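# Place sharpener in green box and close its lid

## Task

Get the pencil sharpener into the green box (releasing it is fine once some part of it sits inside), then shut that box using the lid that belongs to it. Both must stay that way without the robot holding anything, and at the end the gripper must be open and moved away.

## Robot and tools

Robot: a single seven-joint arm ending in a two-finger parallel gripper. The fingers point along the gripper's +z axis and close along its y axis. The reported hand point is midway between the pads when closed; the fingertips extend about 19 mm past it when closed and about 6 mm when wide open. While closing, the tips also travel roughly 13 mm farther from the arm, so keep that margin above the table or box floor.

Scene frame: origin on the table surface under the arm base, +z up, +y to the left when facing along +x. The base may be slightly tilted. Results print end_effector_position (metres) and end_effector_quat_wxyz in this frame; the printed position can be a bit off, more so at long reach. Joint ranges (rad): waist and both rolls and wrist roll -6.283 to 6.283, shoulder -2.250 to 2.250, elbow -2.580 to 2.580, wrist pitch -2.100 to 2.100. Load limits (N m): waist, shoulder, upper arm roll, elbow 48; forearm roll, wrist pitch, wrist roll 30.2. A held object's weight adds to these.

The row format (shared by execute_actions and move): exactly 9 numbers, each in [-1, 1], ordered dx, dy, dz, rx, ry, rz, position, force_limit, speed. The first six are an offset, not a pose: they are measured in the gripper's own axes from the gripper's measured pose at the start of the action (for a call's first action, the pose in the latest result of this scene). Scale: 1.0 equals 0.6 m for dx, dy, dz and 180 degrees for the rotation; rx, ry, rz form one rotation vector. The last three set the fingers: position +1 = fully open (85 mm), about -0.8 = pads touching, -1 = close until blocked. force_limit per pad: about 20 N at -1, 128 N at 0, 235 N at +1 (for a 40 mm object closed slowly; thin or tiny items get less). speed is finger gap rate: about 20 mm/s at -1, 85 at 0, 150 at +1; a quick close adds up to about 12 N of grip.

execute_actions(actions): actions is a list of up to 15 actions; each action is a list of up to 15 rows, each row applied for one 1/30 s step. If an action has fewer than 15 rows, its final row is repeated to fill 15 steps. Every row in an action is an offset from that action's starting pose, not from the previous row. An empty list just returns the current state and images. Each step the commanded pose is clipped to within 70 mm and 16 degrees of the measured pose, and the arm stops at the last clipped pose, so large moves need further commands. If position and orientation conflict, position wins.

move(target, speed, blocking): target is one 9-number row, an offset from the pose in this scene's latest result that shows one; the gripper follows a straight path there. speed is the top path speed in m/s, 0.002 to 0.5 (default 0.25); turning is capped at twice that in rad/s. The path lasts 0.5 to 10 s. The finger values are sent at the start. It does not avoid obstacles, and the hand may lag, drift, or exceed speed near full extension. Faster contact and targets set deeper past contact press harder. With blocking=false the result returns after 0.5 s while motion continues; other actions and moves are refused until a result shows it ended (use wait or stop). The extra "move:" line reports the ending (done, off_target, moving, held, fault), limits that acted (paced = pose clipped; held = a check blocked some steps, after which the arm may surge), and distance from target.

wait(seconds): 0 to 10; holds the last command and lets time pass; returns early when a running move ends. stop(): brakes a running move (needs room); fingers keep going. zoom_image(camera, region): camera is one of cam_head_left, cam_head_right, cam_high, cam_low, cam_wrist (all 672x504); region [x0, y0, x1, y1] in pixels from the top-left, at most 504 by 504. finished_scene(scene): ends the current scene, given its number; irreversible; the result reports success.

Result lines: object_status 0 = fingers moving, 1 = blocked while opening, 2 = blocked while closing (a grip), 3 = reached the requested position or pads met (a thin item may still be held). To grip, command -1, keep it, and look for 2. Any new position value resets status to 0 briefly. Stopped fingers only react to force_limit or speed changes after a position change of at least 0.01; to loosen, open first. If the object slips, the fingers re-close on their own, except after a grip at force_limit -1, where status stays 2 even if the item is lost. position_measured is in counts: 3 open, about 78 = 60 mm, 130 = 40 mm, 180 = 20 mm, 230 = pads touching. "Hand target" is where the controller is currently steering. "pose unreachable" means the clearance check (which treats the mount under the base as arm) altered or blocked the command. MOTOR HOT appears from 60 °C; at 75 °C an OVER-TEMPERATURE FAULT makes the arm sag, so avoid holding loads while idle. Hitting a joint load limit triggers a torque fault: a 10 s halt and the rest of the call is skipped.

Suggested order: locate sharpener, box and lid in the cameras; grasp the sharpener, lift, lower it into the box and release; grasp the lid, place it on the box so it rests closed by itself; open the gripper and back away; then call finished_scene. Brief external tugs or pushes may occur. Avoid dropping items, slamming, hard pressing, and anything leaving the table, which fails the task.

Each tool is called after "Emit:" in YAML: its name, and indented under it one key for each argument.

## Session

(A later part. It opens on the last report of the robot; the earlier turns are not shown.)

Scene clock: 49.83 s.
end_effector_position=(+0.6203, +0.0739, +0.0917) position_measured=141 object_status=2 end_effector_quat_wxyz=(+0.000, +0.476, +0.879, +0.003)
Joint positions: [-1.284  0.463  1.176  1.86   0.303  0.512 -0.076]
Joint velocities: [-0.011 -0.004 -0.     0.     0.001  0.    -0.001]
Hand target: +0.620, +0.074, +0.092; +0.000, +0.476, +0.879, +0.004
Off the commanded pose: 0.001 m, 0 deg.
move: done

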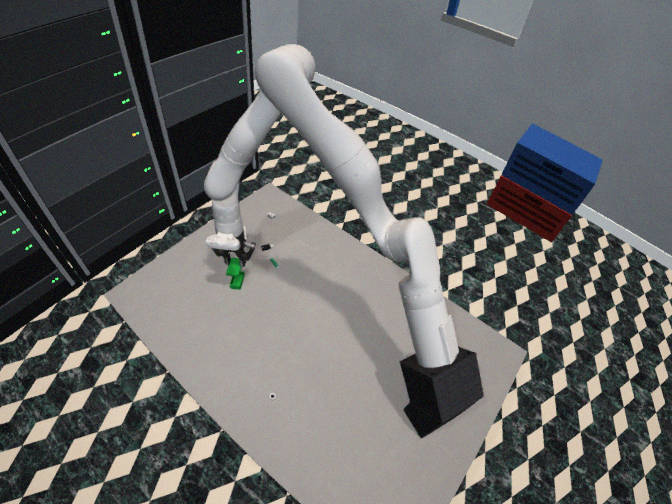

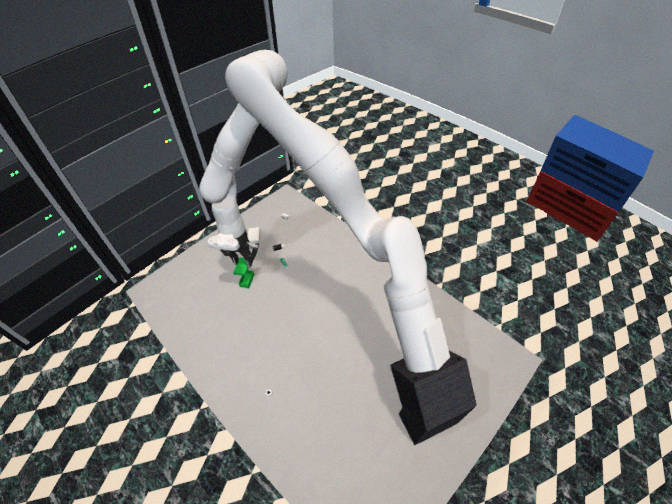

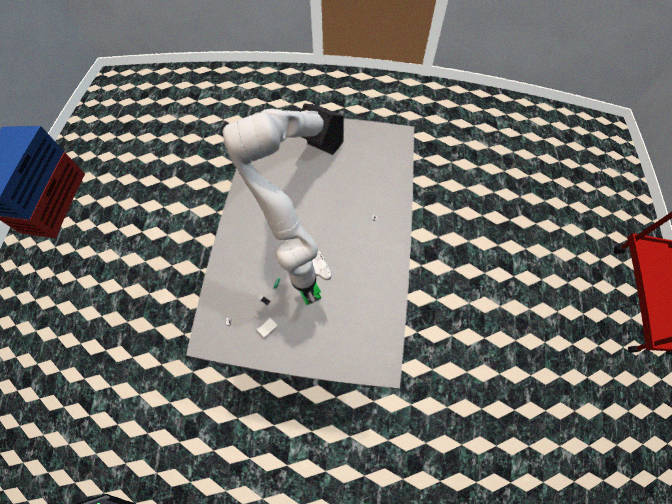

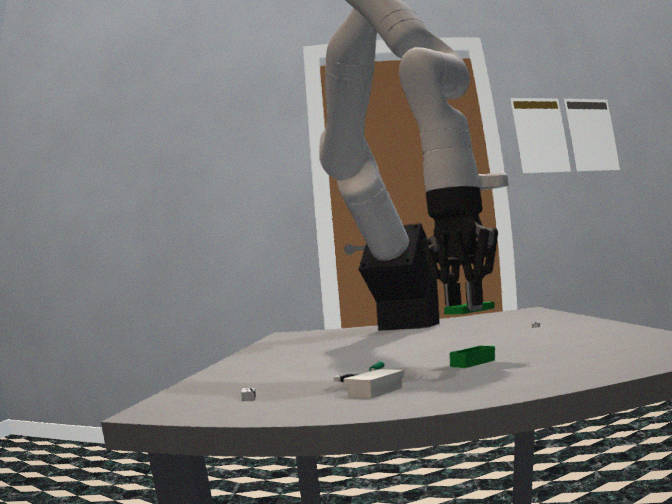

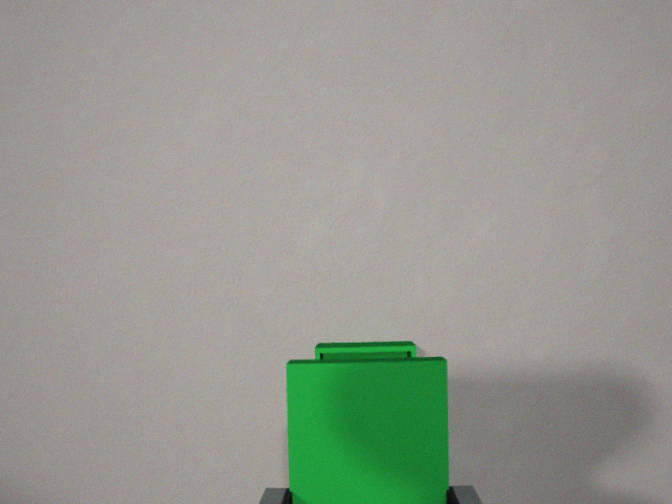

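Emit:
move:
  target: [0,0.16,0,0,0,0,-1,-0.6,-0.5]
  speed: 0.1

Emit:
move:
  target: [0,0,0.115,0,0,0,-1,-0.6,-0.5]
  speed: 0.04

Emit:
execute_actions:
  actions:
    - [[0,0,0,0,0,0,1,0,0]]
    - [[0,0,0,0,0,0,1,0,0]]

Emit:
move:
  target: [0,0,-0.5,0,0,0,1,0,0]

Scene clock: 57.63 s.
end_effector_position=(+0.7004, +0.1273, +0.0925) position_measured=141 object_status=2 end_effector_quat_wxyz=(+0.000, +0.476, +0.880, +0.004)
Joint positions: [-1.085  0.568  1.001  1.498  0.174  0.731  0.024]
Joint velocities: [ 0.008  0.005  0.001 -0.004 -0.001  0.002  0.002]
Hand target: +0.700, +0.127, +0.092; +0.000, +0.476, +0.879, +0.003
Off the commanded pose: 0.001 m, 0 deg.
move: done

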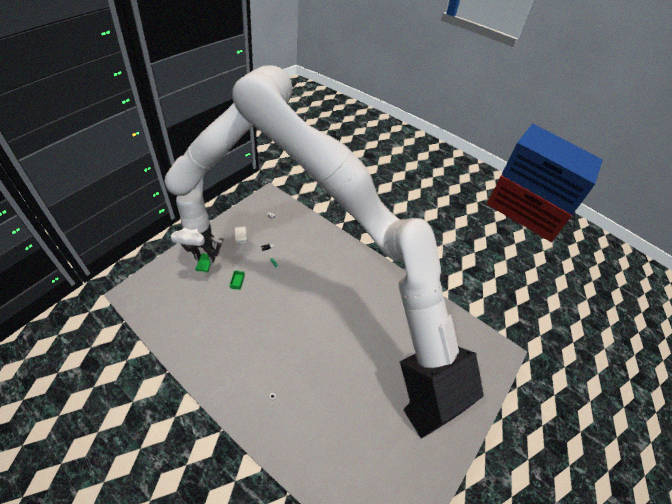

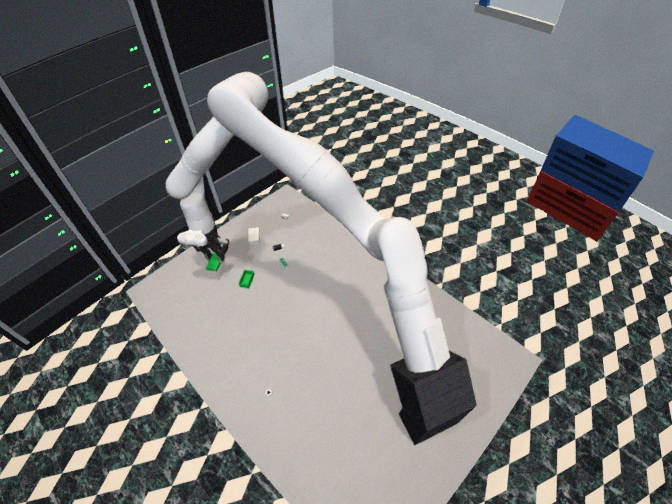

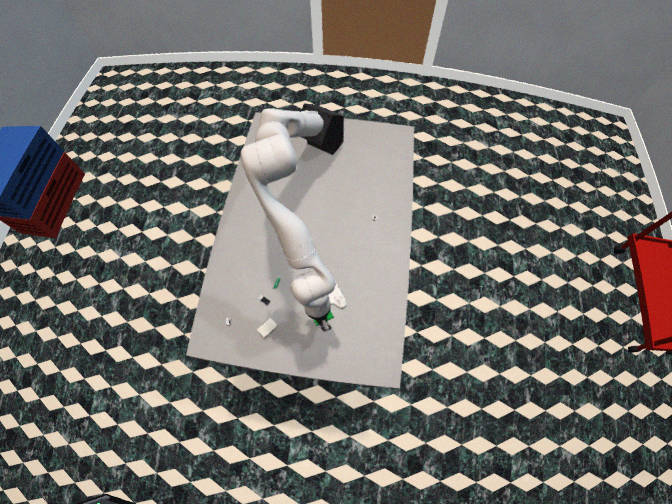

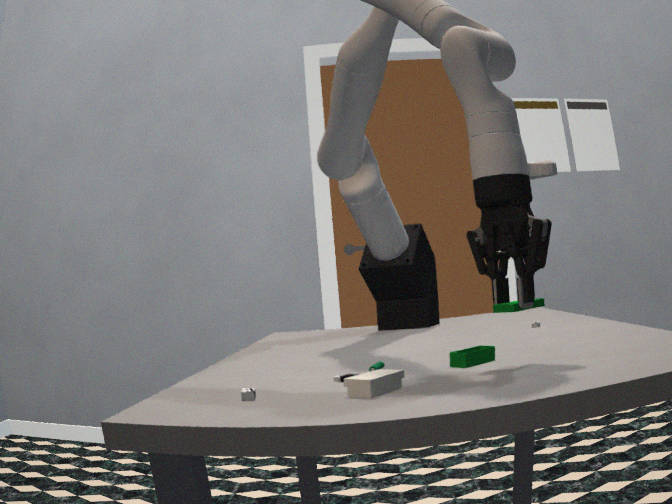

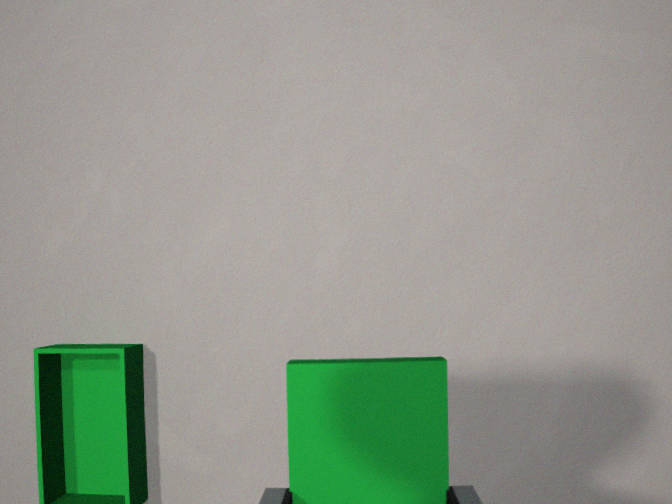

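Scene clock: 59.63 s.
end_effector_position=(+0.7008, +0.1279, +0.0238) position_measured=141 object_status=2 end_effector_quat_wxyz=(+0.000, +0.476, +0.880, +0.004)
Joint positions: [-0.919  0.662  0.912  1.484  0.114  0.607  0.068]
Joint velocities: [0.005 0.003 0.    0.001 0.    0.001 0.002]
Hand target: +0.701, +0.128, +0.023; +0.000, +0.476, +0.880, +0.004
Off the commanded pose: 0.000 m, 0 deg.
move: done

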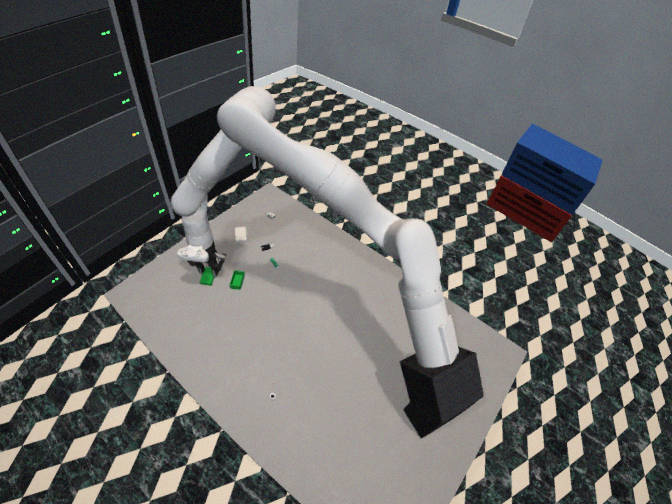

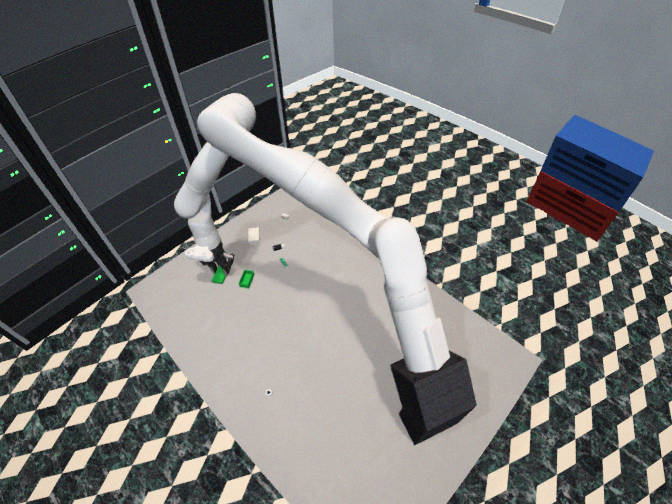

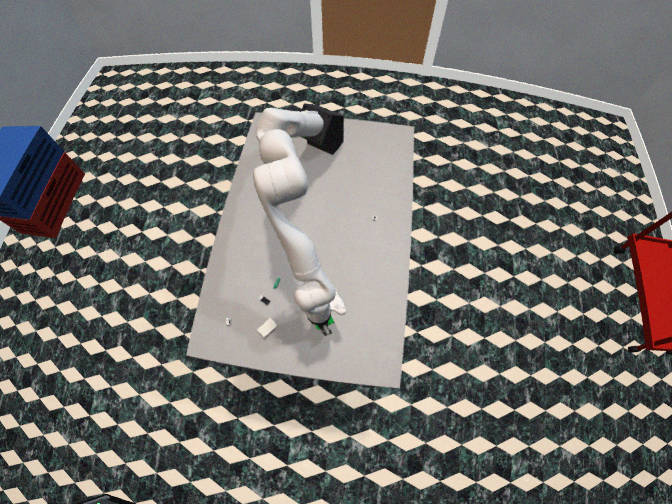

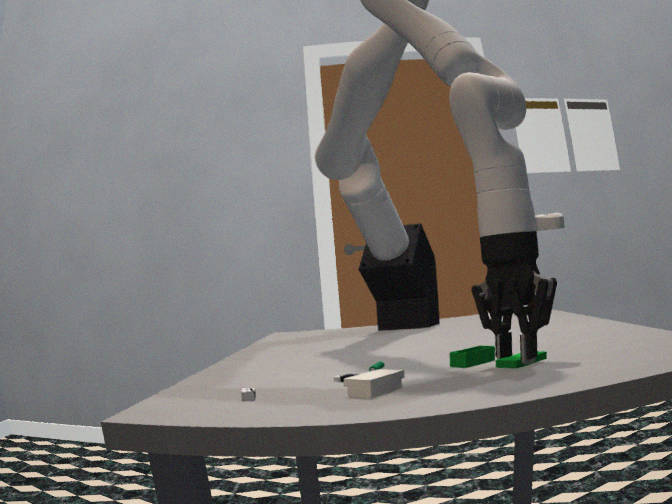

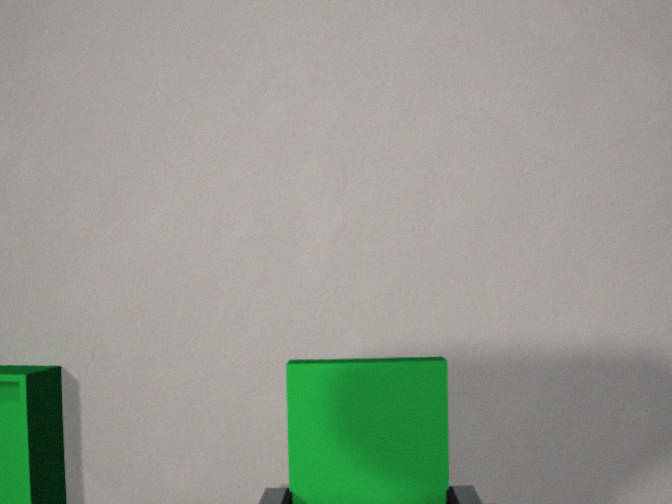

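Scene clock: 60.63 s.
end_effector_position=(+0.7008, +0.1279, +0.0238) position_measured=3 object_status=0 end_effector_quat_wxyz=(+0.000, +0.476, +0.880, +0.004)
Joint positions: [-0.919  0.662  0.912  1.484  0.114  0.607  0.068]
Joint velocities: [-0.     0.001  0.002 -0.    -0.     0.    -0.   ]
Hand target: +0.701, +0.128, +0.024; +0.000, +0.476, +0.880, +0.004
Off the commanded pose: 0.000 m, 0 deg.

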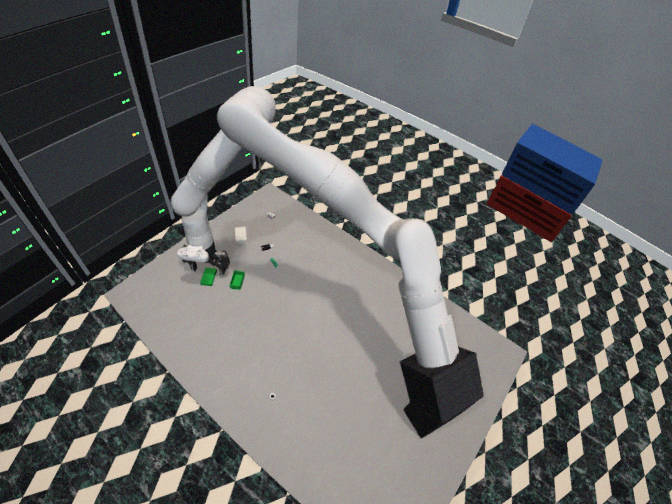

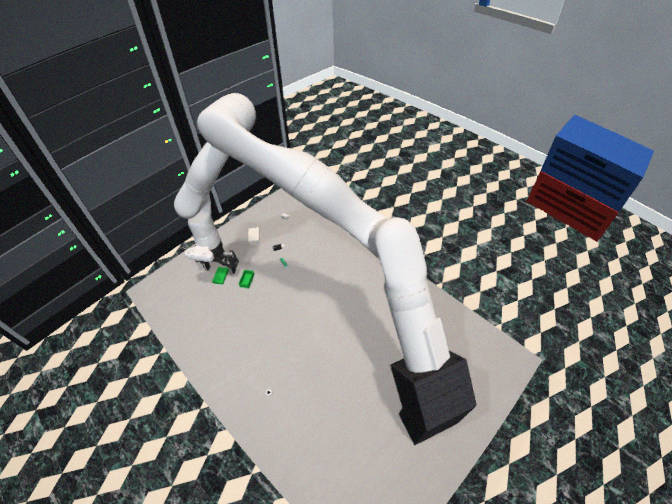

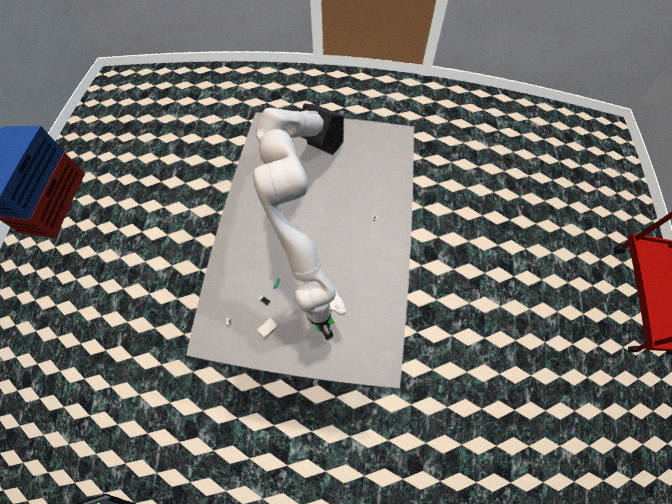

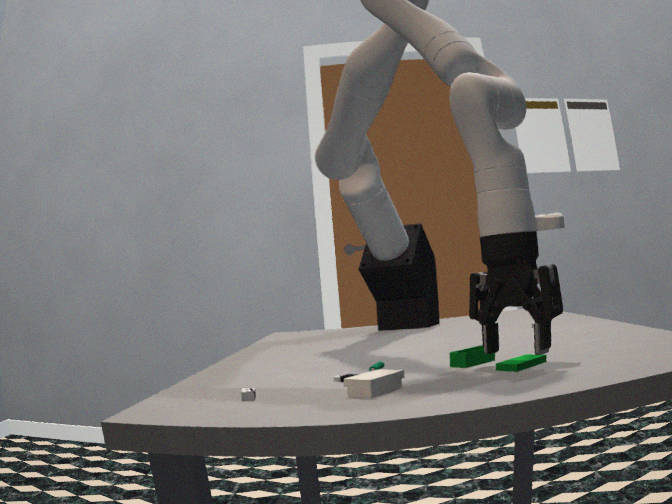

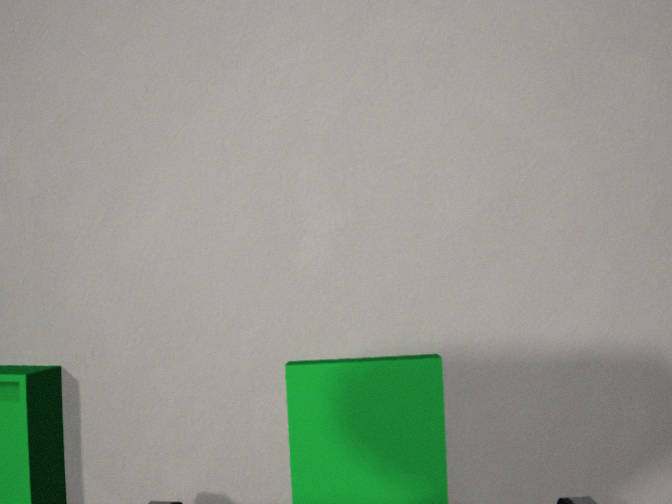

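Scene clock: 62.40 s.
end_effector_position=(+0.6992, +0.1263, +0.3236) position_measured=3 object_status=3 end_effector_quat_wxyz=(-0.001, +0.475, +0.880, +0.004)
Joint positions: [-1.624  0.343  1.178  1.278  0.398  1.321 -0.125]
Joint velocities: [-0.005 -0.002 -0.001 -0.     0.001 -0.001  0.   ]
Hand target: +0.699, +0.126, +0.324; -0.001, +0.475, +0.880, +0.004
Off the commanded pose: 0.000 m, 0 deg.
move: done

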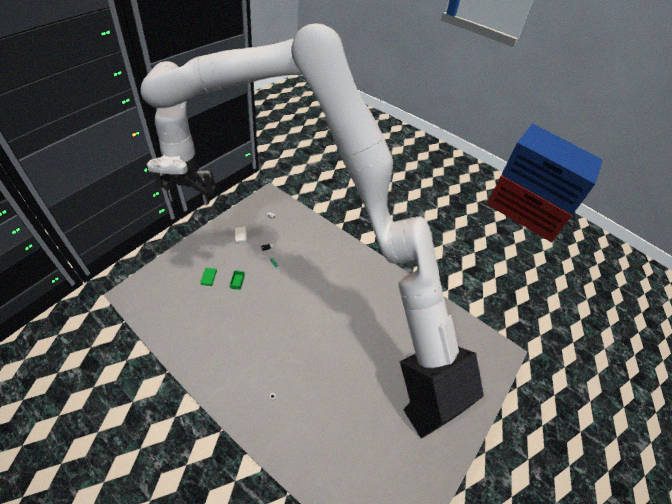

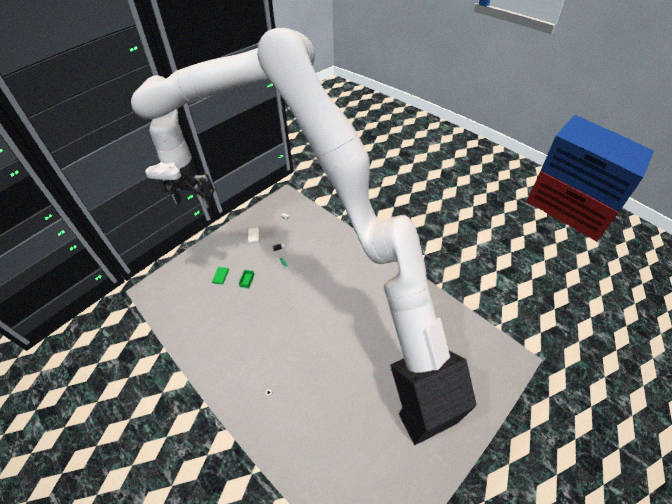

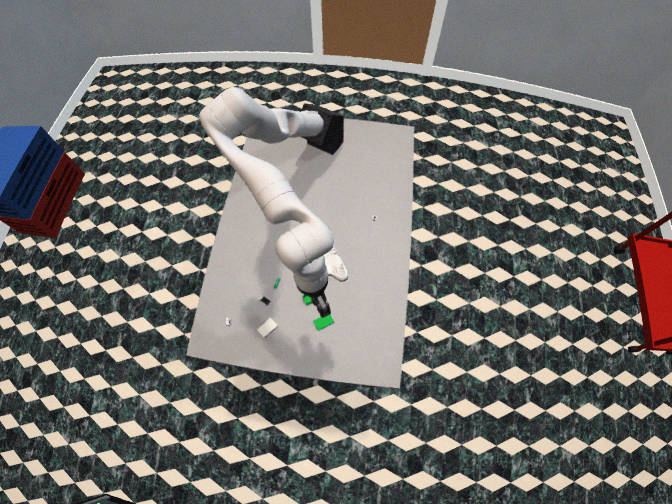

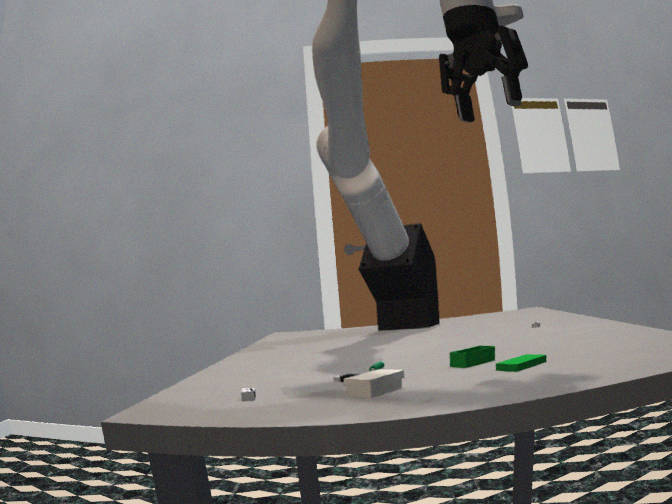

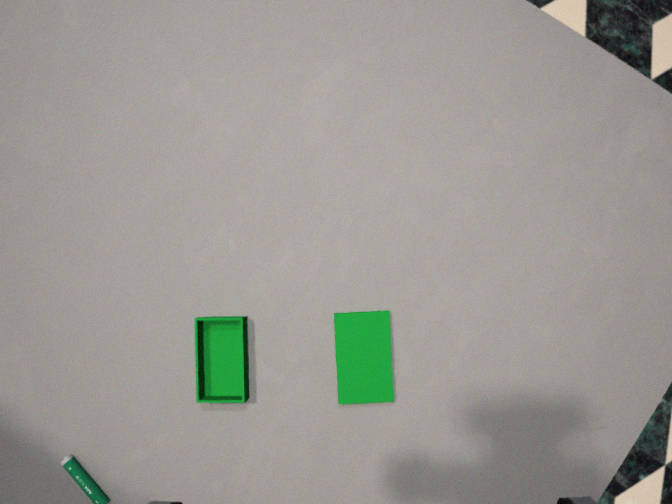

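Emit:
move:
  target: [-0.5,-0.25,0,0,0,0,1,0,0]

Scene clock: 72.90 s.
end_effector_position=(+0.7388, -0.2060, +0.3213) position_measured=3 object_status=3 end_effector_quat_wxyz=(-0.001, +0.474, +0.880, +0.004)
Joint positions: [-1.606 -0.42   0.762  1.213  1.131  1.779  0.103]
Joint velocities: [ 0.002 -0.004 -0.001 -0.001  0.     0.     0.   ]
Hand target: +0.739, -0.206, +0.321; -0.001, +0.474, +0.880, +0.004
Off the commanded pose: 0.001 m, 0 deg.
move: done

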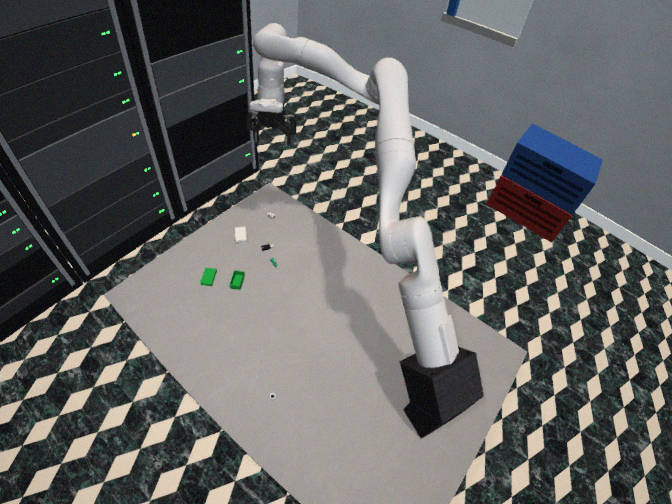

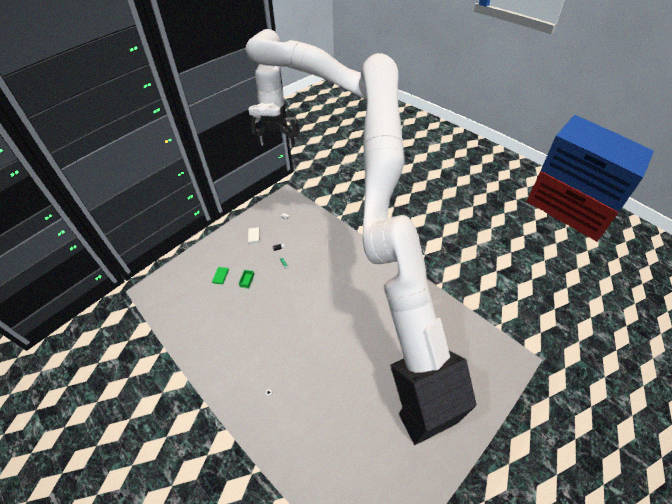

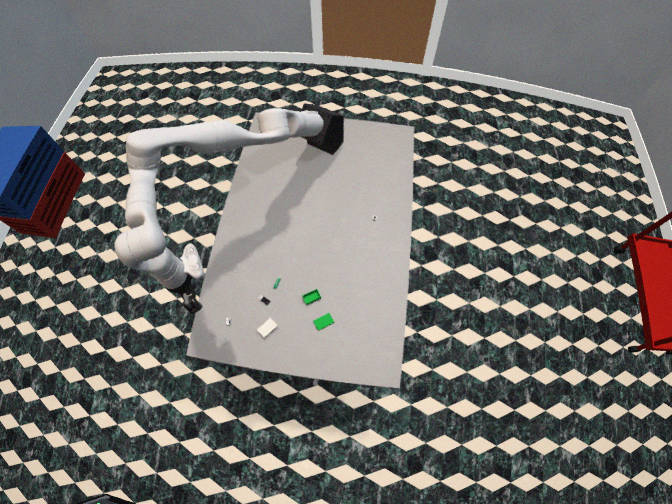

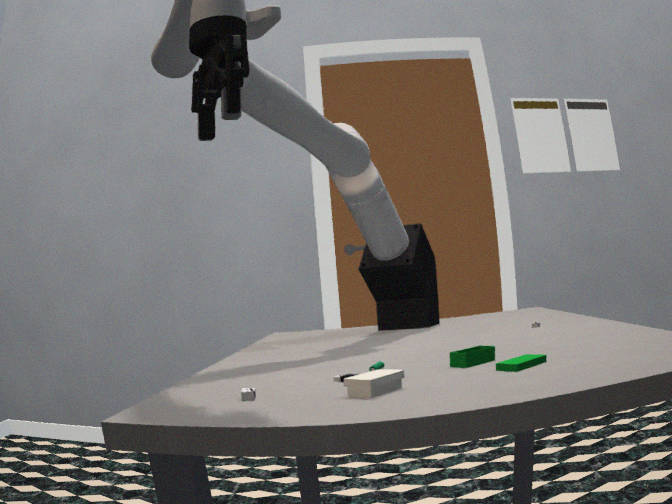

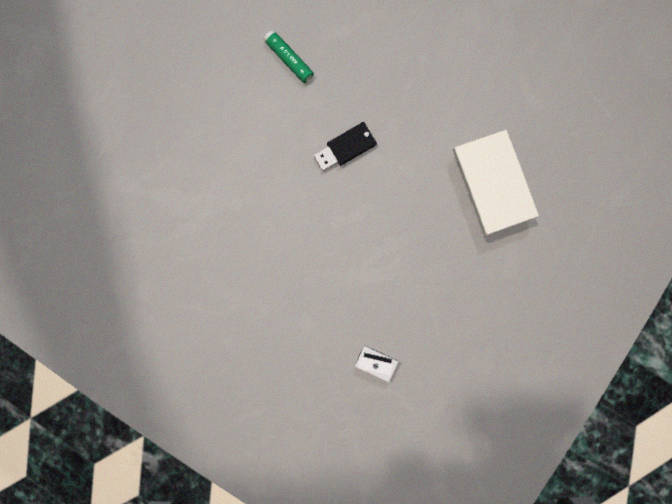

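Emit:
move:
  target: [0,0.007,0.33,0,0,-0.39,0.2,0,0]
  speed: 0.15

Scene clock: 80.83 s.
end_effector_position=(+0.7428, -0.2028, +0.1235) position_measured=104 object_status=3 end_effector_quat_wxyz=(+0.001, -0.118, +0.993, +0.003)
Joint positions: [-1.91  -0.695  1.138  1.426  1.399  1.545  1.209]
Joint velocities: [-0.003 -0.002  0.001  0.001 -0.    -0.002  0.004]
Hand target: +0.743, -0.203, +0.123; +0.001, -0.118, +0.993, +0.004
Off the commanded pose: 0.001 m, 0 deg.
move: done

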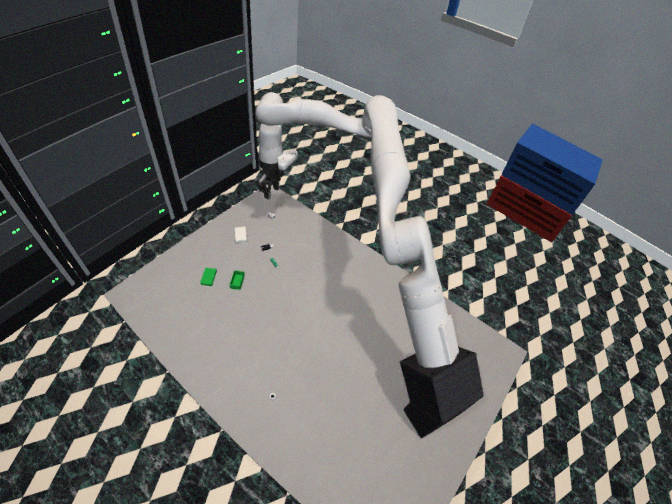

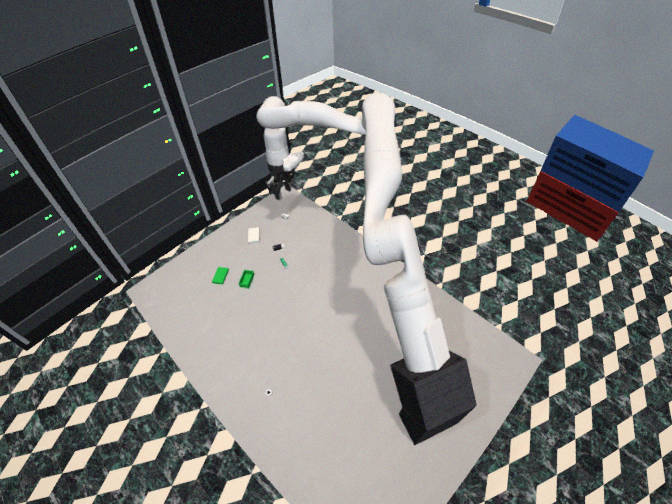

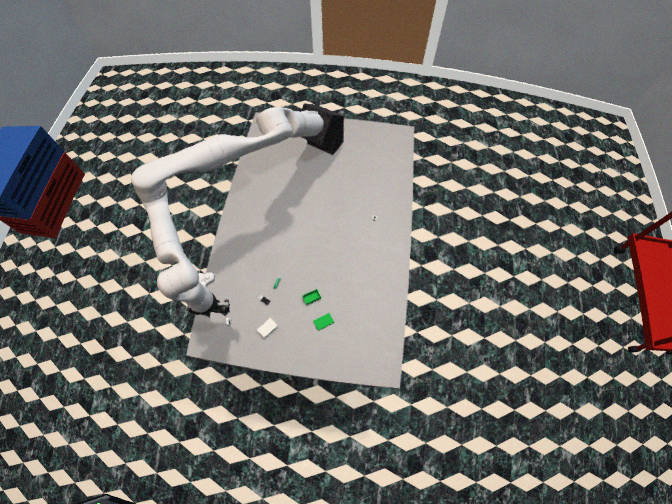

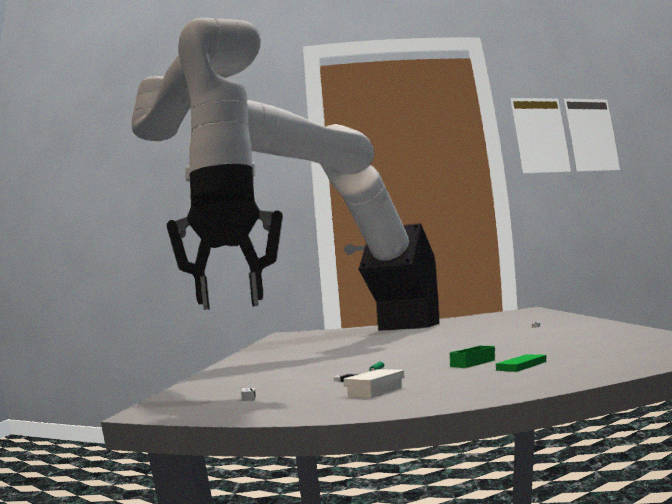

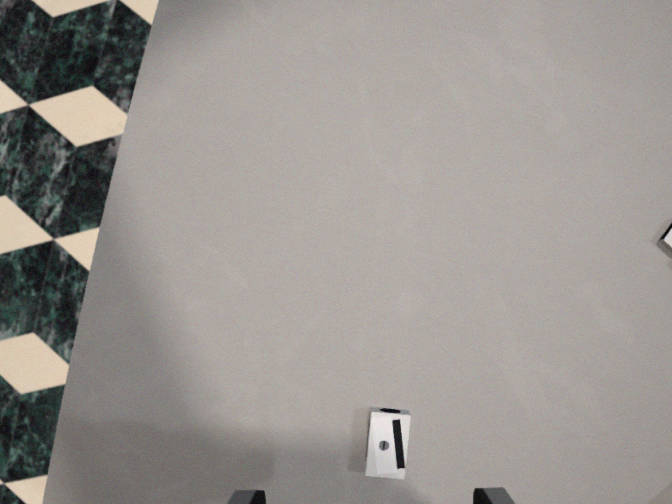

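Emit:
move:
  target: [-0.02,0.01,0.12,0,0,0,0.2,0,0]
  speed: 0.08

Emit:
zoom_image:
  camera: "cam_low"
  region: [140, 280, 340, 430]

Scene clock: 91.43 s.
end_effector_position=(+0.7532, -0.1942, +0.0517) position_measured=104 object_status=3 end_effector_quat_wxyz=(+0.001, -0.118, +0.993, +0.003)
Joint positions: [-2.031 -0.785  1.286  1.395  1.503  1.469  1.205]
Joint velocities: [-0.006 -0.001  0.002 -0.001 -0.002 -0.004 -0.   ]
Hand target: +0.753, -0.194, +0.052; +0.001, -0.118, +0.993, +0.003
Off the commanded pose: 0.001 m, 0 deg.
move: done

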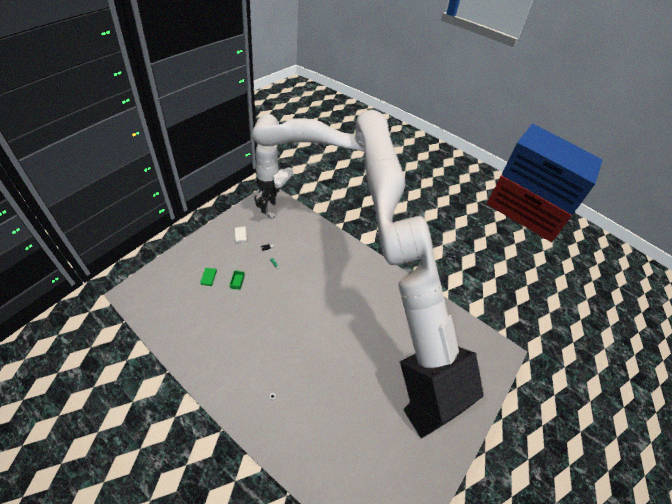

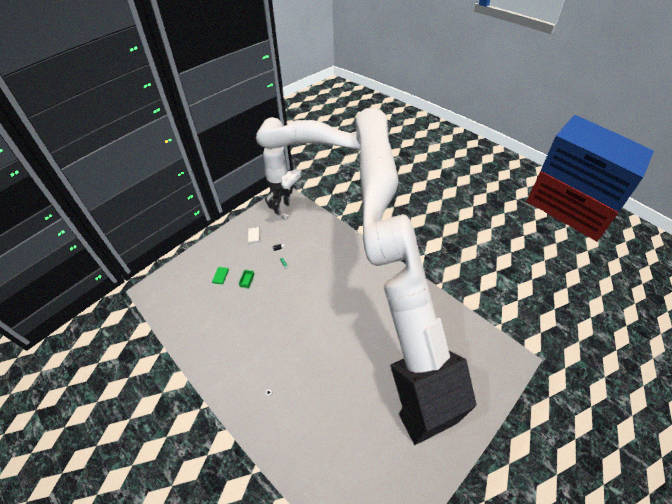

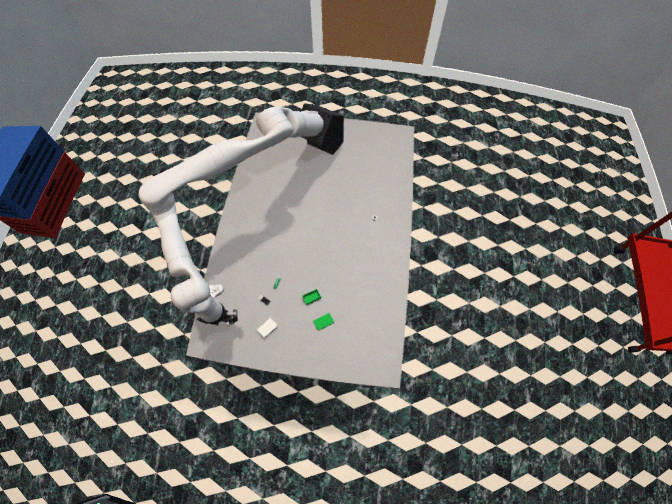

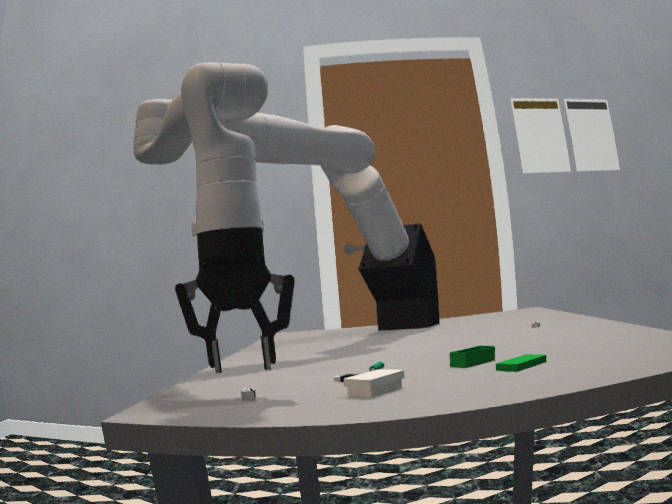

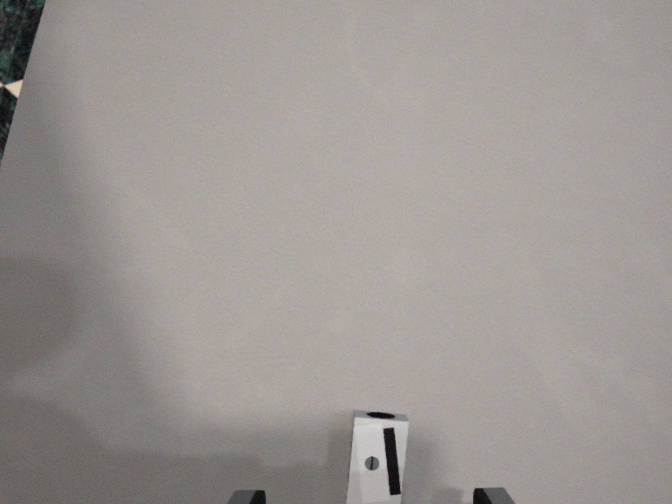

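Region (140, 280, 340, 430) of cam_low's 672x504 image, scaled by 2.520, with more detail than that image has; it fills the top 378 rows of this view, and the rest is white.

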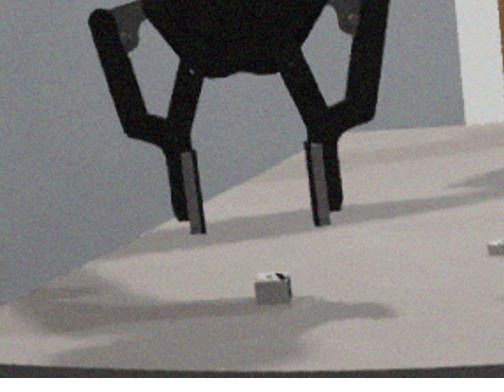

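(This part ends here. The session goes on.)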